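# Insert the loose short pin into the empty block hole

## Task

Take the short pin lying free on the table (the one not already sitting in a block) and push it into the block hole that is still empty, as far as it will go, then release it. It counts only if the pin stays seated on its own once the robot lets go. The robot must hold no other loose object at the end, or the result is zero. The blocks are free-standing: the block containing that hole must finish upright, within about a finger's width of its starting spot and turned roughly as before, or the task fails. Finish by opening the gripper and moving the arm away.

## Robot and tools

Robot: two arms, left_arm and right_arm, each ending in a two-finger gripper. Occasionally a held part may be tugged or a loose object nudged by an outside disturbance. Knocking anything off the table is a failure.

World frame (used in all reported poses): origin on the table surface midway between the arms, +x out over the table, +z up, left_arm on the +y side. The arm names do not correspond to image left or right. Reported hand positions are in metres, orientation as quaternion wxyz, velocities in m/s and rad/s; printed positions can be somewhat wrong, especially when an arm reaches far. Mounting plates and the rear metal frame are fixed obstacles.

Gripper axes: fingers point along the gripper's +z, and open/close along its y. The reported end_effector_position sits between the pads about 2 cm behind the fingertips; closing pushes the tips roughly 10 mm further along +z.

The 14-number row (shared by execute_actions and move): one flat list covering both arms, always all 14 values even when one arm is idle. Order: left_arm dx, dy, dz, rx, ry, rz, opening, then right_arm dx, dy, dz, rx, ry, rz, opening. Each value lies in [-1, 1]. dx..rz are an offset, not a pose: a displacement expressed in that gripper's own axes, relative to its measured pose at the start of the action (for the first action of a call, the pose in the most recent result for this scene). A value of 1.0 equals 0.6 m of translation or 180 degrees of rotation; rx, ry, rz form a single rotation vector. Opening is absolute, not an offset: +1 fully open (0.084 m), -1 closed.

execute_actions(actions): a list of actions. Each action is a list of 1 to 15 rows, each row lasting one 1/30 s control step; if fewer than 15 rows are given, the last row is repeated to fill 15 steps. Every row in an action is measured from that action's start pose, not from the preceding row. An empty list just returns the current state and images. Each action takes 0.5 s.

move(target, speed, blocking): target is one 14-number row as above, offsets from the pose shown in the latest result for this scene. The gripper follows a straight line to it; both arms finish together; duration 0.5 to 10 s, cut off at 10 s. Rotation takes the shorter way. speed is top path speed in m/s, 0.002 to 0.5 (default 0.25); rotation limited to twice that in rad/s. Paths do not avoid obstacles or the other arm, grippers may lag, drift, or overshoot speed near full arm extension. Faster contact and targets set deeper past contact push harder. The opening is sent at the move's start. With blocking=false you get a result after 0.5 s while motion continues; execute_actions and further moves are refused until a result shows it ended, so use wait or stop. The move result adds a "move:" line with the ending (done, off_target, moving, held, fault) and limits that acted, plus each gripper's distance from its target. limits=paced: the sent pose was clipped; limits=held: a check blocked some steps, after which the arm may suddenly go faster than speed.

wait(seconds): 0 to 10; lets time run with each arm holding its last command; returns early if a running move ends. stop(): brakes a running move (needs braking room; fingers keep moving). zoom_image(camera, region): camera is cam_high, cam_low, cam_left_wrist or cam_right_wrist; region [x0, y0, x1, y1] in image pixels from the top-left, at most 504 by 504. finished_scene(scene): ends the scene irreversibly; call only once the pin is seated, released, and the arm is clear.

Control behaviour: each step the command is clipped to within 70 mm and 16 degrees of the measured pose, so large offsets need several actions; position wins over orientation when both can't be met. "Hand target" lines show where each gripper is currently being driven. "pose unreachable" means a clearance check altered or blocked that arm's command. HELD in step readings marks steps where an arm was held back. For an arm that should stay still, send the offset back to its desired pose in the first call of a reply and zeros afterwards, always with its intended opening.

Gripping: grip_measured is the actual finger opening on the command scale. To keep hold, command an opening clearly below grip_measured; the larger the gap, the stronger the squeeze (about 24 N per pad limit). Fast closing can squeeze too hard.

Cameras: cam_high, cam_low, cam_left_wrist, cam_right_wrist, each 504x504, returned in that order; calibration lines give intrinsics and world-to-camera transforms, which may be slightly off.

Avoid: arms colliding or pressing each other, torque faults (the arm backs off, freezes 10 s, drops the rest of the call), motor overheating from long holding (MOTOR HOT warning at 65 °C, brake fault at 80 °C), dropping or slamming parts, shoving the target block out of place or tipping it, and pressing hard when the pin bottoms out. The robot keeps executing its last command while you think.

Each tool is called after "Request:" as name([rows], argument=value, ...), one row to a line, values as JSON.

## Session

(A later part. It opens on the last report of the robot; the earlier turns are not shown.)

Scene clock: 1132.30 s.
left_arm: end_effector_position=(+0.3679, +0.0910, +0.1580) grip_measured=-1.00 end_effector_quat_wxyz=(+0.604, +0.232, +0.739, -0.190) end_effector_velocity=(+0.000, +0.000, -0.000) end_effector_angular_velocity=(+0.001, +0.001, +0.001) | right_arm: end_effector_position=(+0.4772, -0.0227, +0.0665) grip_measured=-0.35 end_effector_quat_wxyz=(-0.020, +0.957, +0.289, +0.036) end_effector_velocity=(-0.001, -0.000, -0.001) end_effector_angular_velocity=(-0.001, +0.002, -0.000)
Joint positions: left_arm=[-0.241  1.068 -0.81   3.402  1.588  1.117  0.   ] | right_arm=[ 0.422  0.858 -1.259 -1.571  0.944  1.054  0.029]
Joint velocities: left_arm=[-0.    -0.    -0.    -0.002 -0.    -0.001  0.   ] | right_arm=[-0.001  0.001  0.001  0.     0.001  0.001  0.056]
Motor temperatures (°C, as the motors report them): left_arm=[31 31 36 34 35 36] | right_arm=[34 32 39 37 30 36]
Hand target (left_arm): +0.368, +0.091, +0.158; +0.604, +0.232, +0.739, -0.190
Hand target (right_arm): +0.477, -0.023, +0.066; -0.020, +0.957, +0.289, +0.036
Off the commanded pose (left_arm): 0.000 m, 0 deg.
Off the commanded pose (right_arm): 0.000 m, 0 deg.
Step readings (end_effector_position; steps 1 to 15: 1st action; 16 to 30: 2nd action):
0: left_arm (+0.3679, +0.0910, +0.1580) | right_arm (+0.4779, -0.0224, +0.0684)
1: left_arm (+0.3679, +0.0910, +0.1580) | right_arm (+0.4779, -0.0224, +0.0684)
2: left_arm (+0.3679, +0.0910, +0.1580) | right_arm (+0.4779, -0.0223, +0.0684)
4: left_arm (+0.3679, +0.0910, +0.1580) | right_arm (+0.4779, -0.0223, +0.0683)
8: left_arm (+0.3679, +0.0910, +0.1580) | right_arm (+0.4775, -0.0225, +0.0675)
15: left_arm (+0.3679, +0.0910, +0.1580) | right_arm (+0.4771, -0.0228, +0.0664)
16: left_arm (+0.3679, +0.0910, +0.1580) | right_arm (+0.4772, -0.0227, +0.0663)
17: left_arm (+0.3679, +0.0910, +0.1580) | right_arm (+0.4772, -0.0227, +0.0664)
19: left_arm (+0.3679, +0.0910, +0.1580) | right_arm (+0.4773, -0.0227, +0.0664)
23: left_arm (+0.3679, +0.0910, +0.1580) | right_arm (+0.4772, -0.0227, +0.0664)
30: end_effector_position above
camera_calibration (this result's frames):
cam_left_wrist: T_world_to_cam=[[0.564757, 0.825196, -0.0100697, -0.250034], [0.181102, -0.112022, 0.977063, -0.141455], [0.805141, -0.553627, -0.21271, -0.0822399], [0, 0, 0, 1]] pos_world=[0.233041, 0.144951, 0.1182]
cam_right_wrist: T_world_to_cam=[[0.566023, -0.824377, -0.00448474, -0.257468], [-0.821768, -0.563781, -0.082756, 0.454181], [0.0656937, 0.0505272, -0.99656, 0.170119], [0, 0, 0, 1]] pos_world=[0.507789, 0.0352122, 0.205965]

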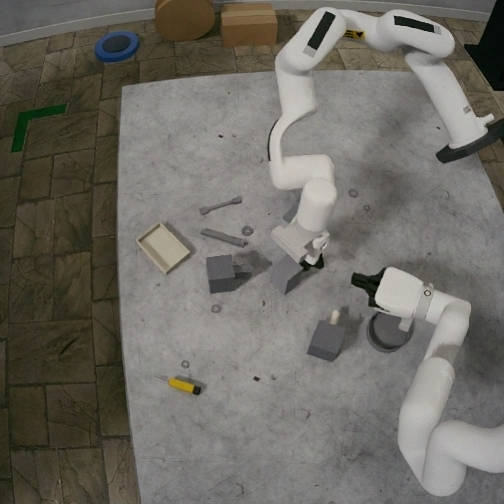

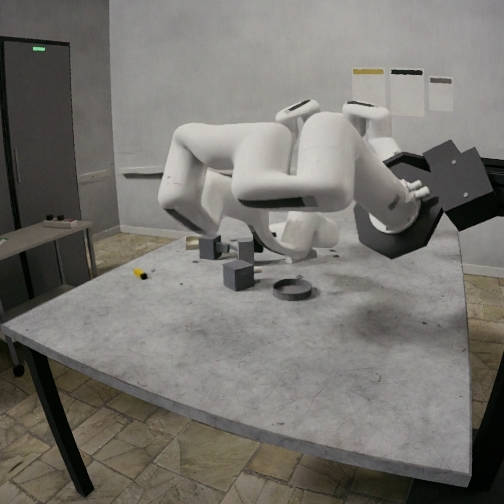

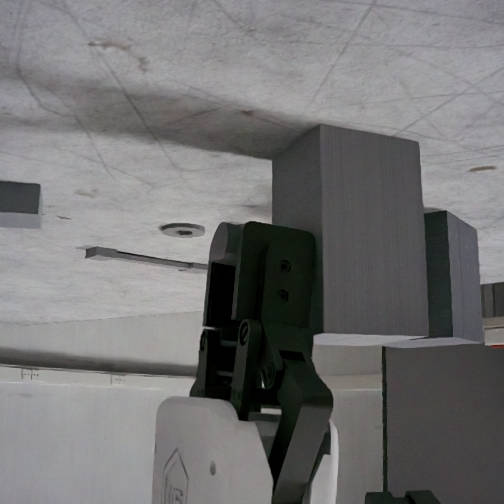

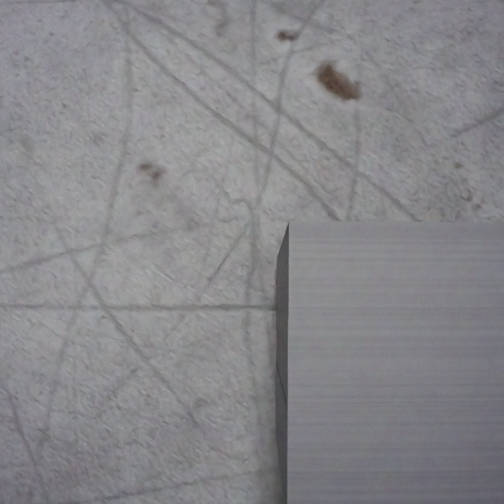

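Request:
move(target=[0,0,0,0,0,0,-1, -0.0633,0,0,0,0.0222,0,-0.25], speed=0.08)

Request:
zoom_image(camera="cam_left_wrist", region=[140, 180, 340, 330])

Scene clock: 1147.37 s.
left_arm: end_effector_position=(+0.3679, +0.0910, +0.1580) grip_measured=-1.00 end_effector_quat_wxyz=(+0.604, +0.232, +0.739, -0.190) end_effector_velocity=(+0.001, +0.000, +0.000) end_effector_angular_velocity=(+0.000, -0.002, +0.002) | right_arm: end_effector_position=(+0.4461, -0.0434, +0.0636) grip_measured=-0.27 end_effector_quat_wxyz=(-0.030, +0.955, +0.287, +0.069) end_effector_velocity=(+0.001, +0.000, +0.001) end_effector_angular_velocity=(+0.003, -0.005, -0.003)
Joint positions: left_arm=[-0.241  1.068 -0.81   3.402  1.588  1.117  0.   ] | right_arm=[ 0.38   0.769 -1.081 -1.758  0.908  1.216  0.032]
Joint velocities: left_arm=[ 0.001 -0.001 -0.001  0.001  0.001  0.001  0.   ] | right_arm=[ 0.001 -0.001  0.001 -0.006 -0.001  0.007 -0.   ]
Motor temperatures (°C, as the motors report them): left_arm=[31 31 36 34 35 36] | right_arm=[34 32 39 37 30 36]
Hand target (left_arm): +0.368, +0.091, +0.158; +0.604, +0.232, +0.739, -0.190
Hand target (right_arm): +0.446, -0.044, +0.063; -0.030, +0.955, +0.288, +0.069
Off the commanded pose (left_arm): 0.000 m, 0 deg.
Off the commanded pose (right_arm): 0.000 m, 0 deg.
move: done
camera_calibration (this result's frames):
cam_left_wrist: T_world_to_cam=[[0.564757, 0.825196, -0.0100698, -0.250034], [0.181102, -0.112022, 0.977063, -0.141455], [0.805141, -0.553627, -0.21271, -0.0822399], [0, 0, 0, 1]] pos_world=[0.233041, 0.144951, 0.1182]
cam_right_wrist: T_world_to_cam=[[0.564799, -0.825221, -0.00366975, -0.25649], [-0.815868, -0.557719, -0.152672, 0.418751], [0.123942, 0.0892231, -0.98827, 0.145474], [0, 0, 0, 1]] pos_world=[0.468481, 0.00890522, 0.206758]

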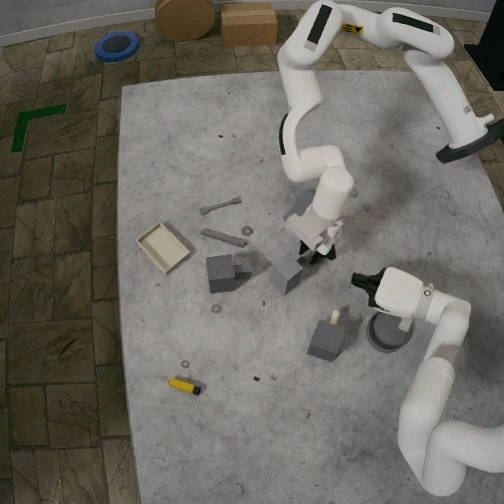

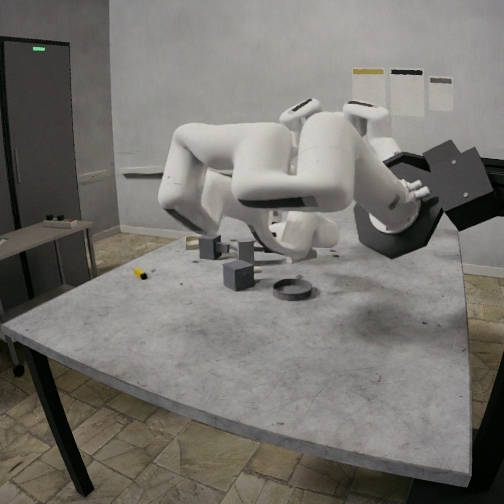

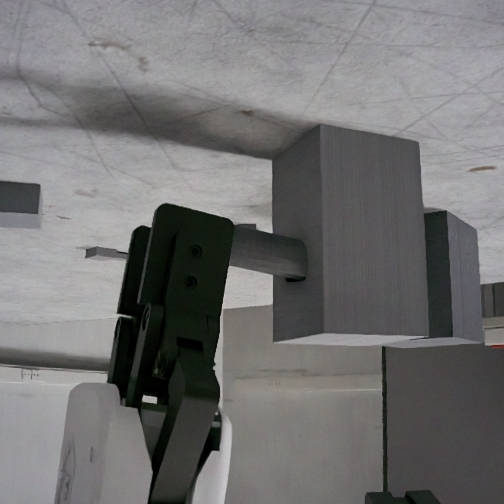

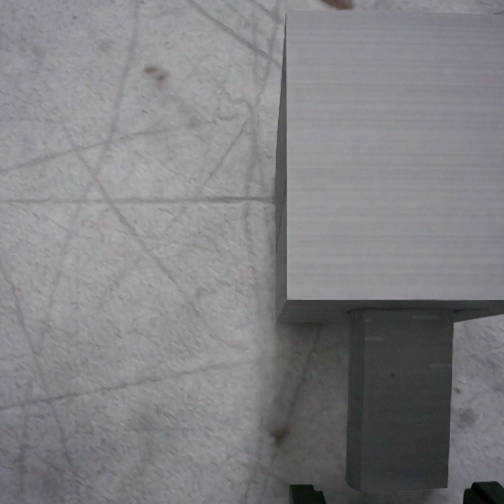

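Region (140, 180, 340, 330) of cam_left_wrist's 504x504 image, scaled by 2.520, with more detail than that image has; it fills the top 378 rows of this view, and the rest is white.

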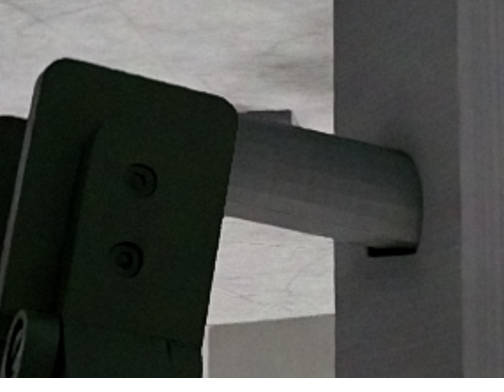

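Request:
execute_actions([
  [[0,0,0,0,0,0,-1,-0.0005,0,0,0,0,0,-0.35],[0,0,0,0,0,0,-1,-0.0005,0,0,0,0,0,-0.45],[0,0,0,0,0,0,-1,-0.0005,0,0,0,0,0,-0.55],[0,0,0,0,0,0,-1,-0.0005,0,0,0,0,0,-0.65],[0,0,0,0,0,0,-1,-0.0005,0,0,0,0,0,-0.75],[0,0,0,0,0,0,-1,-0.0005,0,0,0,0,0,-0.85],[0,0,0,0,0,0,-1,-0.0005,0,0,0,0,0,-0.93],[0,0,0,0,0,0,-1,0,0,0,0,0,0,-1],[0,0,0,0,0,0,-1,0.0005,0,0,0,0,0,-1],[0,0,0,0,0,0,-1,0.001,0,0,0,0,0,-1],[0,0,0,0,0,0,-1,0.0015,0,0,0,0,0,-1],[0,0,0,0,0,0,-1,0.002,0,0,0,0,0,-1],[0,0,0,0,0,0,-1,0.0025,0,0,0,0,0,-1],[0,0,0,0,0,0,-1,0.003,0,0,0,0,0,-1],[0,0,0,0,0,0,-1,0.0035,0,0,0,0,0,-1]],
  [[0,0,0,0,0,0,-1,0.0015,0,-0.0001,0,0,0,-1],[0,0,0,0,0,0,-1,0.002,0,-0.0002,0,0,0,-1],[0,0,0,0,0,0,-1,0.0025,0,-0.0002,0,0,0,-1],[0,0,0,0,0,0,-1,0.003,0,-0.0003,0,0,0,-1],[0,0,0,0,0,0,-1,0.0035,0,-0.0004,0,0,0,-1],[0,0,0,0,0,0,-1,0.004,0,-0.0004,0,0,0,-1],[0,0,0,0,0,0,-1,0.0045,0,-0.0005,0,0,0,-1],[0,0,0,0,0,0,-1,0.005,0,-0.0006,0,0,0,-1],[0,0,0,0,0,0,-1,0.0055,0,-0.0006,0,0,0,-1],[0,0,0,0,0,0,-1,0.006,0,-0.0007,0,0,0,-1],[0,0,0,0,0,0,-1,0.006,0,-0.0007,0,0,0,-1],[0,0,0,0,0,0,-1,0.006,0,-0.0007,0,0,0,-1],[0,0,0,0,0,0,-1,0.006,0,-0.0007,0,0,0,-1],[0,0,0,0,0,0,-1,0.006,0,-0.0007,0,0,0,-1],[0,0,0,0,0,0,-1,0.0048,0,-0.0007,0,0,0,-1]],
])

Request:
zoom_image(camera="cam_left_wrist", region=[180, 200, 340, 320])

Scene clock: 1173.80 s.
left_arm: end_effector_position=(+0.3679, +0.0910, +0.1580) grip_measured=-1.00 end_effector_quat_wxyz=(+0.604, +0.232, +0.739, -0.190) end_effector_velocity=(-0.000, -0.000, +0.000) end_effector_angular_velocity=(+0.000, -0.000, -0.001) | right_arm: end_effector_position=(+0.4498, -0.0409, +0.0646) grip_measured=-1.00 end_effector_quat_wxyz=(-0.030, +0.955, +0.288, +0.069) end_effector_velocity=(-0.000, -0.000, -0.000) end_effector_angular_velocity=(+0.000, -0.001, -0.001)
Joint positions: left_arm=[-0.241  1.068 -0.81   3.402  1.588  1.117  0.   ] | right_arm=[ 0.385  0.776 -1.095 -1.747  0.908  1.206  0.   ]
Joint velocities: left_arm=[-0.001 -0.     0.001 -0.001 -0.     0.     0.   ] | right_arm=[-0.001 -0.001  0.002 -0.003 -0.     0.003  0.   ]
Motor temperatures (°C, as the motors report them): left_arm=[31 31 36 34 35 36] | right_arm=[34 32 39 37 30 36]
Hand target (left_arm): +0.368, +0.091, +0.158; +0.604, +0.232, +0.739, -0.190
Hand target (right_arm): +0.450, -0.041, +0.065; -0.030, +0.955, +0.287, +0.069
Off the commanded pose (left_arm): 0.000 m, 0 deg.
Off the commanded pose (right_arm): 0.000 m, 0 deg.
Step readings (end_effector_position; steps 1 to 15: 1st action; 16 to 30: 2nd action):
0: left_arm (+0.3679, +0.0910, +0.1580) | right_arm (+0.4458, -0.0435, +0.0635)
1: left_arm (+0.3679, +0.0910, +0.1580) | right_arm (+0.4458, -0.0435, +0.0635)
2: left_arm (+0.3679, +0.0910, +0.1580) | right_arm (+0.4458, -0.0435, +0.0635)
4: left_arm (+0.3679, +0.0910, +0.1580) | right_arm (+0.4458, -0.0436, +0.0635)
8: left_arm (+0.3679, +0.0910, +0.1580) | right_arm (+0.4459, -0.0436, +0.0635)
15: left_arm (+0.3679, +0.0910, +0.1580) | right_arm (+0.4472, -0.0427, +0.0638)
16: left_arm (+0.3679, +0.0910, +0.1580) | right_arm (+0.4474, -0.0426, +0.0638)
17: left_arm (+0.3679, +0.0910, +0.1580) | right_arm (+0.4474, -0.0425, +0.0637)
19: left_arm (+0.3679, +0.0910, +0.1580) | right_arm (+0.4476, -0.0422, +0.0638)
23: left_arm (+0.3679, +0.0910, +0.1580) | right_arm (+0.4489, -0.0416, +0.0643)
30: end_effector_position above
camera_calibration (this result's frames):
cam_left_wrist: T_world_to_cam=[[0.564757, 0.825196, -0.0100697, -0.250034], [0.181102, -0.112022, 0.977063, -0.141455], [0.805141, -0.553627, -0.21271, -0.0822399], [0, 0, 0, 1]] pos_world=[0.233041, 0.144951, 0.1182]
cam_right_wrist: T_world_to_cam=[[0.564933, -0.825129, -0.00363803, -0.25654], [-0.815843, -0.557904, -0.152131, 0.423278], [0.123498, 0.088912, -0.988354, 0.145979], [0, 0, 0, 1]] pos_world=[0.472228, 0.0114907, 0.20774]

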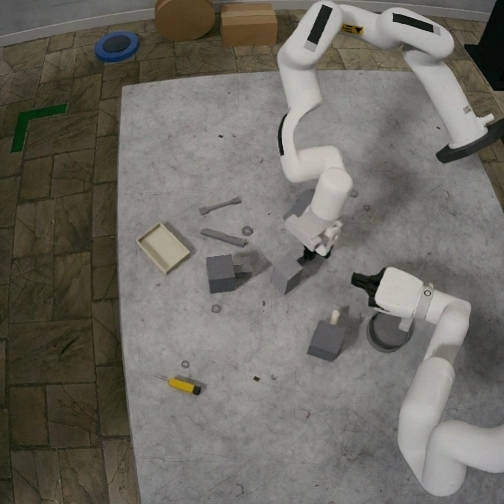

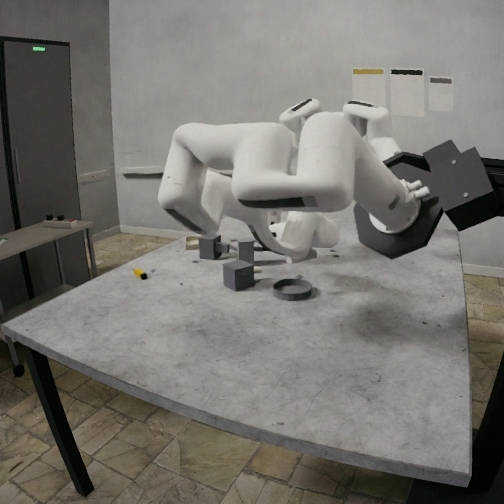

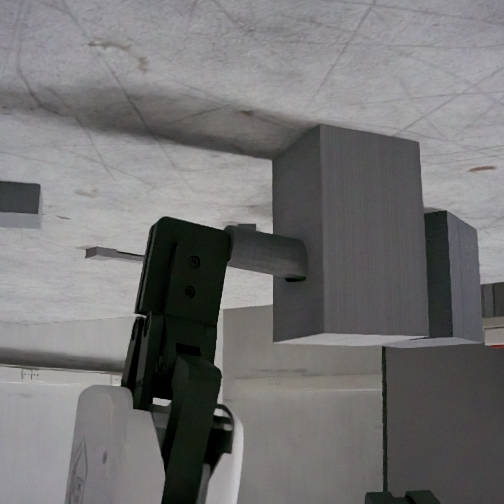

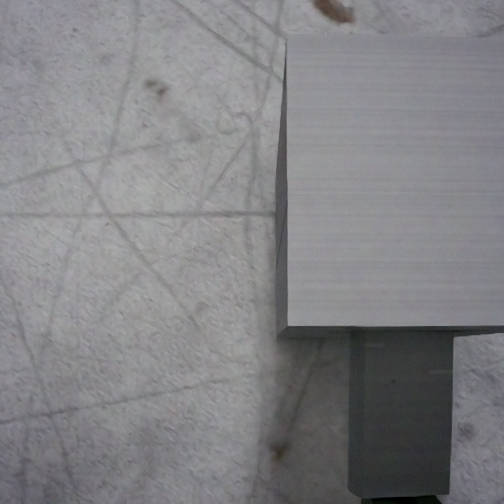

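Region (180, 200, 340, 320) of cam_left_wrist's 504x504 image, scaled by 3.150, with more detail than that image has; it fills the top 378 rows of this view, and the rest is white.

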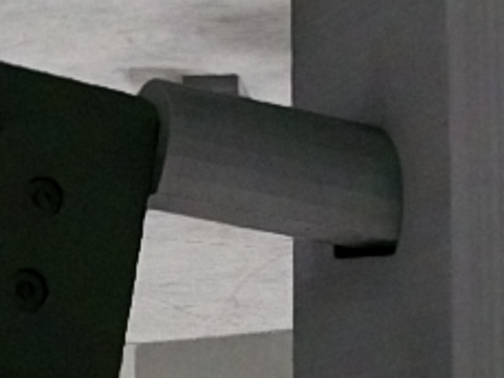

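Request:
execute_actions([
  [[0,0,0,0,0,0,-1,0.0,0,0,0,0,0,-1],[0,0,0,0,0,0,-1,0.0005,0,-0.0001,0,0,0,-1],[0,0,0,0,0,0,-1,0.001,0,-0.0002,0,0,0,-1],[0,0,0,0,0,0,-1,0.0015,0,-0.0003,0,0,0,-1],[0,0,0,0,0,0,-1,0.002,0,-0.0004,0,0,0,-1],[0,0,0,0,0,0,-1,0.0025,0,-0.0005,0,0,0,-1],[0,0,0,0,0,0,-1,0.003,0,-0.0006,0,0,0,-1],[0,0,0,0,0,0,-1,0.0035,0,-0.0007,0,0,0,-1],[0,0,0,0,0,0,-1,0.004,0,-0.0008,0,0,0,-1],[0,0,0,0,0,0,-1,0.0044,0,-0.0008,0,0,0,-1],[0,0,0,0,0,0,-1,0.0044,0,-0.0008,0,0,0,-1],[0,0,0,0,0,0,-1,0.0044,0,-0.0008,0,0,0,-1],[0,0,0,0,0,0,-1,0.0044,0,-0.0008,0,0,0,-1],[0,0,0,0,0,0,-1,0.0044,0,-0.0008,0,0,0,-1],[0,0,0,0,0,0,-1,0.0,0,-0.0008,0,0,0,-1]],
])

Request:
zoom_image(camera="cam_left_wrist", region=[180, 200, 340, 320])

Scene clock: 1187.13 s.
left_arm: end_effector_position=(+0.3679, +0.0910, +0.1580) grip_measured=-1.00 end_effector_quat_wxyz=(+0.604, +0.232, +0.739, -0.190) end_effector_velocity=(+0.000, -0.000, +0.001) end_effector_angular_velocity=(-0.001, -0.002, -0.000) | right_arm: end_effector_position=(+0.4517, -0.0395, +0.0653) grip_measured=-1.00 end_effector_quat_wxyz=(-0.030, +0.955, +0.288, +0.069) end_effector_velocity=(-0.002, -0.001, +0.000) end_effector_angular_velocity=(+0.001, -0.002, -0.003)
Joint positions: left_arm=[-0.241  1.068 -0.81   3.402  1.588  1.117  0.   ] | right_arm=[ 0.388  0.779 -1.102 -1.74   0.908  1.2    0.   ]
Joint velocities: left_arm=[-0.001 -0.     0.     0.001  0.001  0.     0.   ] | right_arm=[-0.001 -0.005  0.01  -0.008 -0.     0.011  0.   ]
Motor temperatures (°C, as the motors report them): left_arm=[31 31 36 34 35 36] | right_arm=[34 32 39 37 30 36]
Hand target (left_arm): +0.368, +0.091, +0.158; +0.604, +0.232, +0.739, -0.190
Hand target (right_arm): +0.450, -0.041, +0.065; -0.030, +0.955, +0.288, +0.069
Off the commanded pose (left_arm): 0.000 m, 0 deg.
Off the commanded pose (right_arm): 0.002 m, 0 deg.
Step readings (end_effector_position):
0: left_arm (+0.3679, +0.0910, +0.1580) | right_arm (+0.4496, -0.0412, +0.0646)
1: left_arm (+0.3679, +0.0910, +0.1580) | right_arm (+0.4496, -0.0412, +0.0646)
2: left_arm (+0.3679, +0.0910, +0.1580) | right_arm (+0.4496, -0.0411, +0.0646)
4: left_arm (+0.3679, +0.0910, +0.1580) | right_arm (+0.4497, -0.0409, +0.0646)
8: left_arm (+0.3679, +0.0910, +0.1580) | right_arm (+0.4500, -0.0404, +0.0647)
15: end_effector_position above
camera_calibration (this result's frames):
cam_left_wrist: T_world_to_cam=[[0.564757, 0.825196, -0.0100698, -0.250034], [0.181102, -0.112022, 0.977063, -0.141455], [0.805141, -0.553627, -0.21271, -0.0822399], [0, 0, 0, 1]] pos_world=[0.233041, 0.144951, 0.1182]
cam_right_wrist: T_world_to_cam=[[0.565047, -0.825051, -0.00371468, -0.256531], [-0.815814, -0.558037, -0.151798, 0.425646], [0.123168, 0.0888032, -0.988405, 0.146535], [0, 0, 0, 1]] pos_world=[0.474152, 0.0128629, 0.208495]

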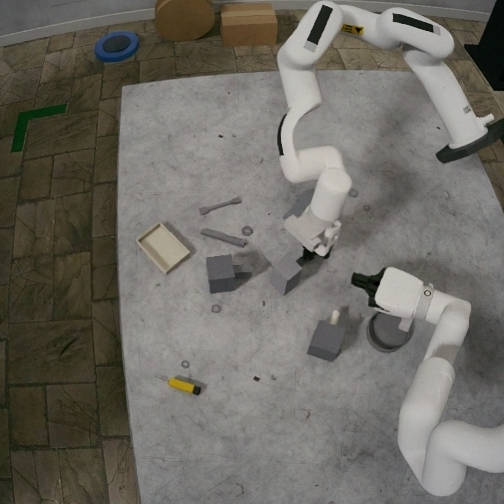

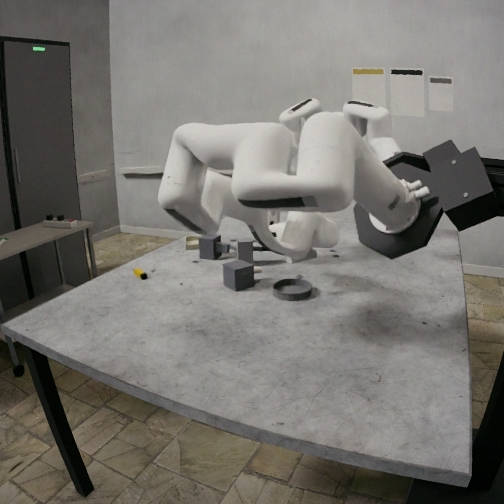

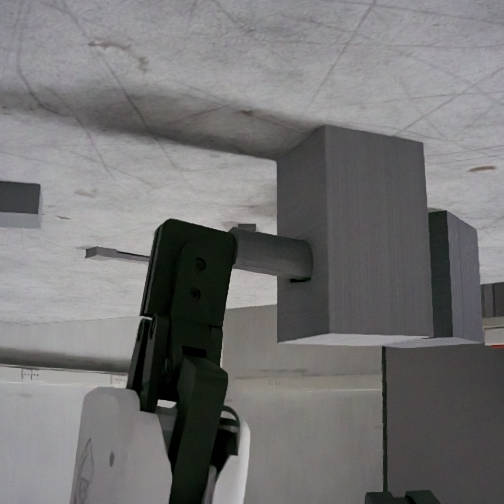

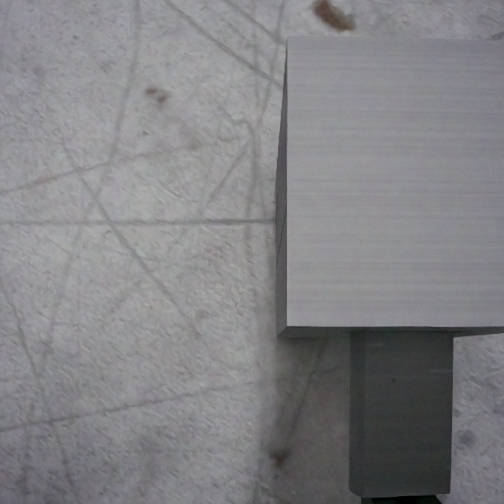

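Region (180, 200, 340, 320) of cam_left_wrist's 504x504 image, scaled by 3.150, with more detail than that image has; it fills the top 378 rows of this view, and the rest is white.

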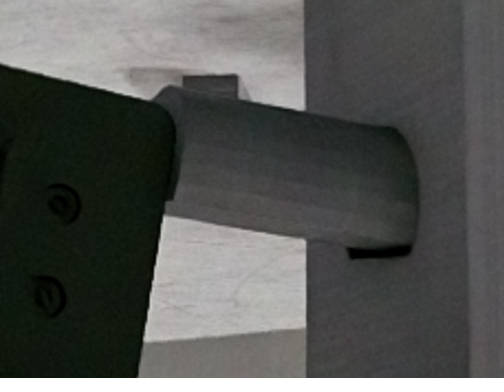

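Request:
wait(seconds=0)

Request:
zoom_image(camera="cam_left_wrist", region=[180, 200, 340, 320])

Request:
zoom_image(camera="cam_right_wrist", region=[264, 280, 504, 504])

Scene clock: 1199.47 s.
left_arm: end_effector_position=(+0.3679, +0.0910, +0.1580) grip_measured=-1.00 end_effector_quat_wxyz=(+0.604, +0.232, +0.739, -0.190) end_effector_velocity=(+0.001, +0.000, -0.000) end_effector_angular_velocity=(+0.001, -0.001, +0.001) | right_arm: end_effector_position=(+0.4498, -0.0409, +0.0650) grip_measured=-1.00 end_effector_quat_wxyz=(-0.030, +0.955, +0.288, +0.069) end_effector_velocity=(-0.001, +0.001, +0.000) end_effector_angular_velocity=(+0.001, +0.001, -0.000)
Joint positions: left_arm=[-0.241  1.068 -0.81   3.402  1.588  1.117  0.   ] | right_arm=[ 0.386  0.775 -1.094 -1.746  0.908  1.205  0.   ]
Joint velocities: left_arm=[-0.    -0.001 -0.001 -0.001 -0.     0.     0.   ] | right_arm=[ 0.001  0.001  0.     0.    -0.     0.001  0.   ]
Motor temperatures (°C, as the motors report them): left_arm=[31 31 36 34 35 36] | right_arm=[34 32 39 37 30 36]
Hand target (left_arm): +0.368, +0.091, +0.158; +0.604, +0.232, +0.739, -0.190
Hand target (right_arm): +0.450, -0.041, +0.065; -0.030, +0.955, +0.288, +0.069
Off the commanded pose (left_arm): 0.000 m, 0 deg.
Off the commanded pose (right_arm): 0.000 m, 0 deg.
camera_calibration (this result's frames):
cam_left_wrist: T_world_to_cam=[[0.564757, 0.825196, -0.0100698, -0.250034], [0.181103, -0.112022, 0.977063, -0.141455], [0.805141, -0.553627, -0.21271, -0.0822398], [0, 0, 0, 1]] pos_world=[0.233041, 0.144951, 0.1182]
cam_right_wrist: T_world_to_cam=[[0.564954, -0.825114, -0.00365388, -0.256546], [-0.81584, -0.557931, -0.152045, 0.423284], [0.123416, 0.0888795, -0.988367, 0.146489], [0, 0, 0, 1]] pos_world=[0.47219, 0.0114632, 0.208206]

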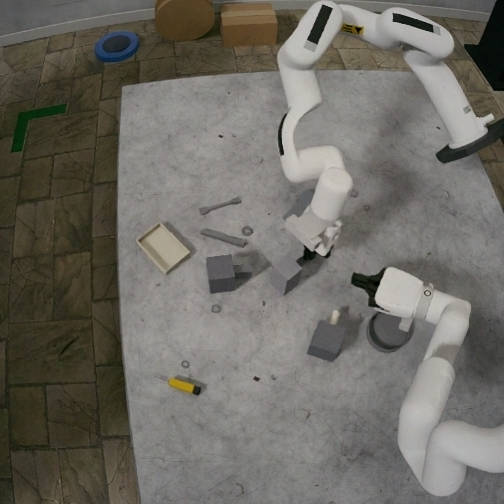

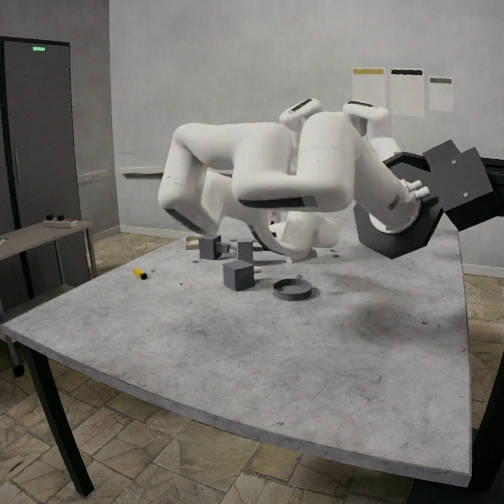

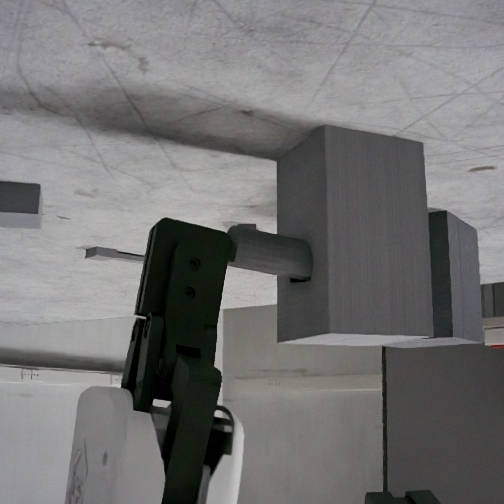

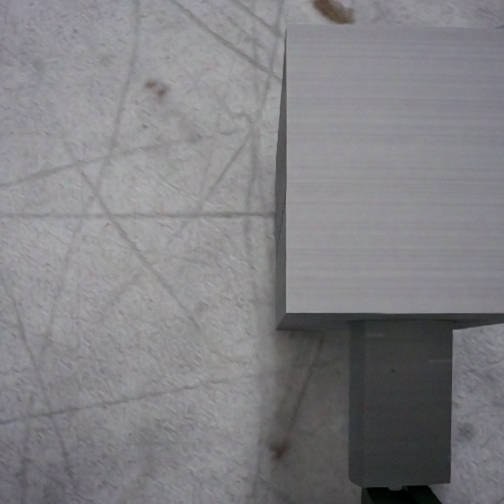

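Region (180, 200, 340, 320) of cam_left_wrist's 504x504 image, scaled by 3.150, with more detail than that image has; it fills the top 378 rows of this view, and the rest is white.

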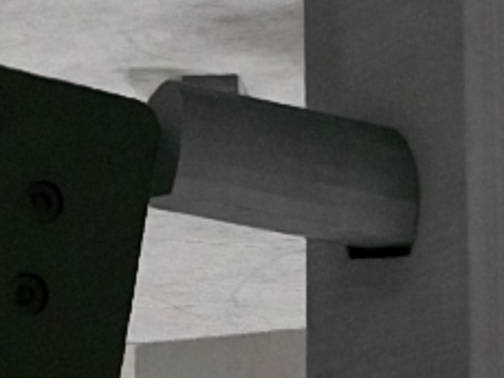

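Region (264, 280, 504, 504) of cam_right_wrist's 504x504 image, scaled by 2.100, with more detail than that image has; it fills the top 470 rows of this view, and the rest is white.

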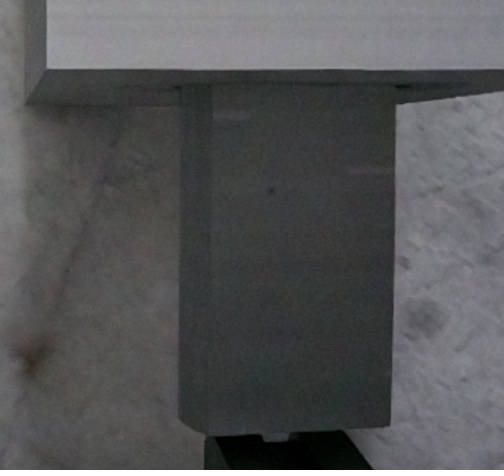

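Request:
move(target=[-0.06,0,0,0,0,0,-1, -0.0547,0.1167,-0.1938,0,0,0,-0.6], speed=0.2)

Request:
zoom_image(camera="cam_high", region=[262, 245, 322, 305])

Scene clock: 1212.53 s.
left_arm: end_effector_position=(+0.3737, +0.0870, +0.1932) grip_measured=-1.00 end_effector_quat_wxyz=(+0.604, +0.232, +0.739, -0.190) end_effector_velocity=(-0.001, -0.000, +0.001) end_effector_angular_velocity=(-0.002, -0.002, -0.002) | right_arm: end_effector_position=(+0.4478, -0.1287, +0.1731) grip_measured=-0.62 end_effector_quat_wxyz=(-0.030, +0.955, +0.288, +0.068) end_effector_velocity=(+0.003, -0.001, +0.002) end_effector_angular_velocity=(+0.001, -0.004, -0.004)
Joint positions: left_arm=[-0.371  1.004 -0.755  3.276  1.584  1.083  0.   ] | right_arm=[ 0.5    0.302 -0.753 -1.537  0.943  1.035  0.017]
Joint velocities: left_arm=[-0.002 -0.001  0.001  0.001  0.    -0.     0.   ] | right_arm=[ 0.001 -0.005 -0.002  0.001  0.    -0.002  0.   ]
Motor temperatures (°C, as the motors report them): left_arm=[31 31 36 34 35 36] | right_arm=[34 32 39 37 30 36]
Hand target (left_arm): +0.374, +0.087, +0.193; +0.604, +0.232, +0.739, -0.190
Hand target (right_arm): +0.448, -0.129, +0.174; -0.030, +0.955, +0.288, +0.069
Off the commanded pose (left_arm): 0.000 m, 0 deg.
Off the commanded pose (right_arm): 0.001 m, 0 deg.
move: done
camera_calibration (this result's frames):
cam_left_wrist: T_world_to_cam=[[0.564686, 0.825242, -0.0102497, -0.249523], [0.181266, -0.111899, 0.977047, -0.177428], [0.805153, -0.553583, -0.212776, -0.0816145], [0, 0, 0, 1]] pos_world=[0.238776, 0.140883, 0.153433]
cam_right_wrist: T_world_to_cam=[[0.565724, -0.824588, -0.00335922, -0.3278], [-0.815481, -0.558863, -0.150542, 0.388634], [0.122257, 0.0879044, -0.988598, 0.261789], [0, 0, 0, 1]] pos_world=[0.470362, -0.0761186, 0.316208]

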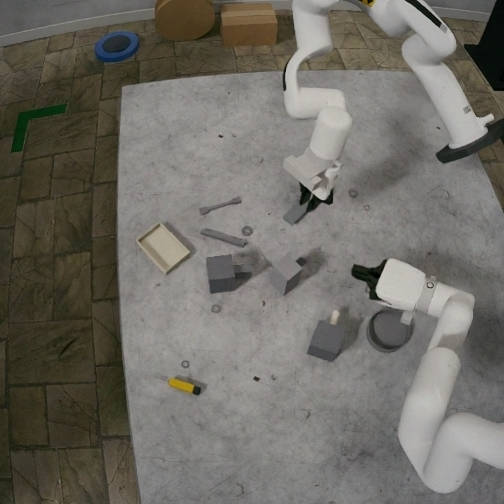

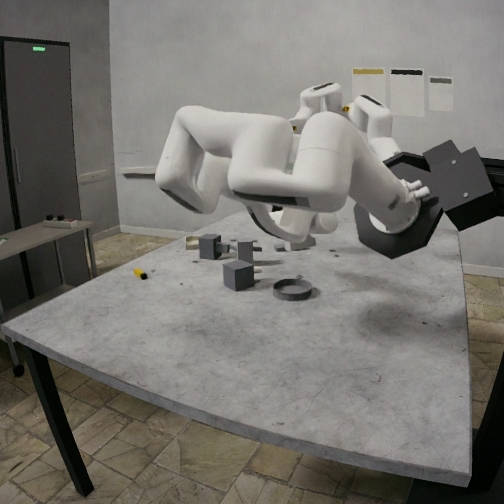

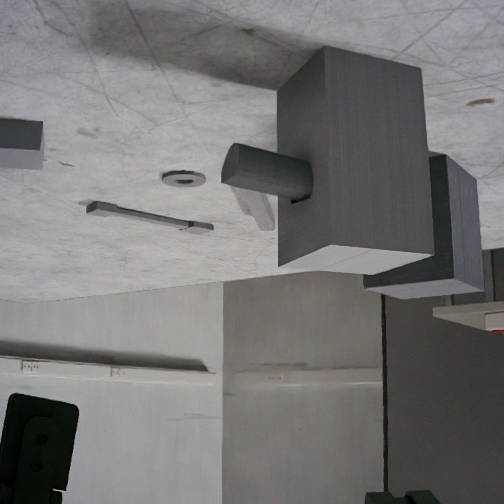

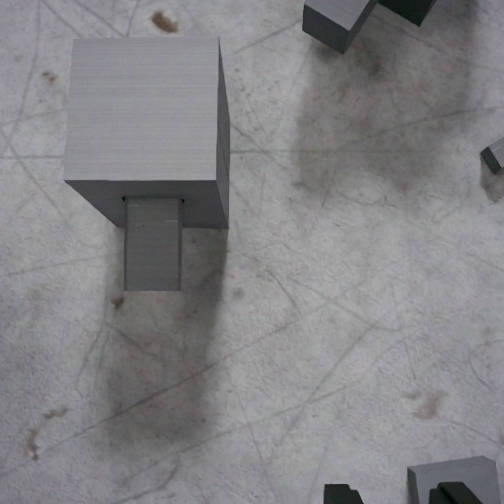

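Region (262, 245, 322, 305) of cam_high's 504x504 image, scaled by 8.400, with more detail than that image has.

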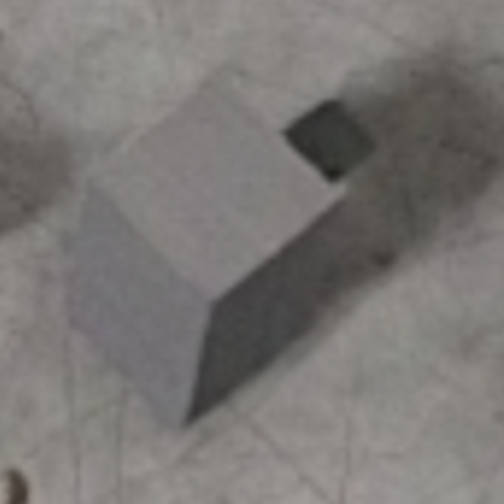

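Request:
finished_scene(scene=2)

The scene is finished: the task was done.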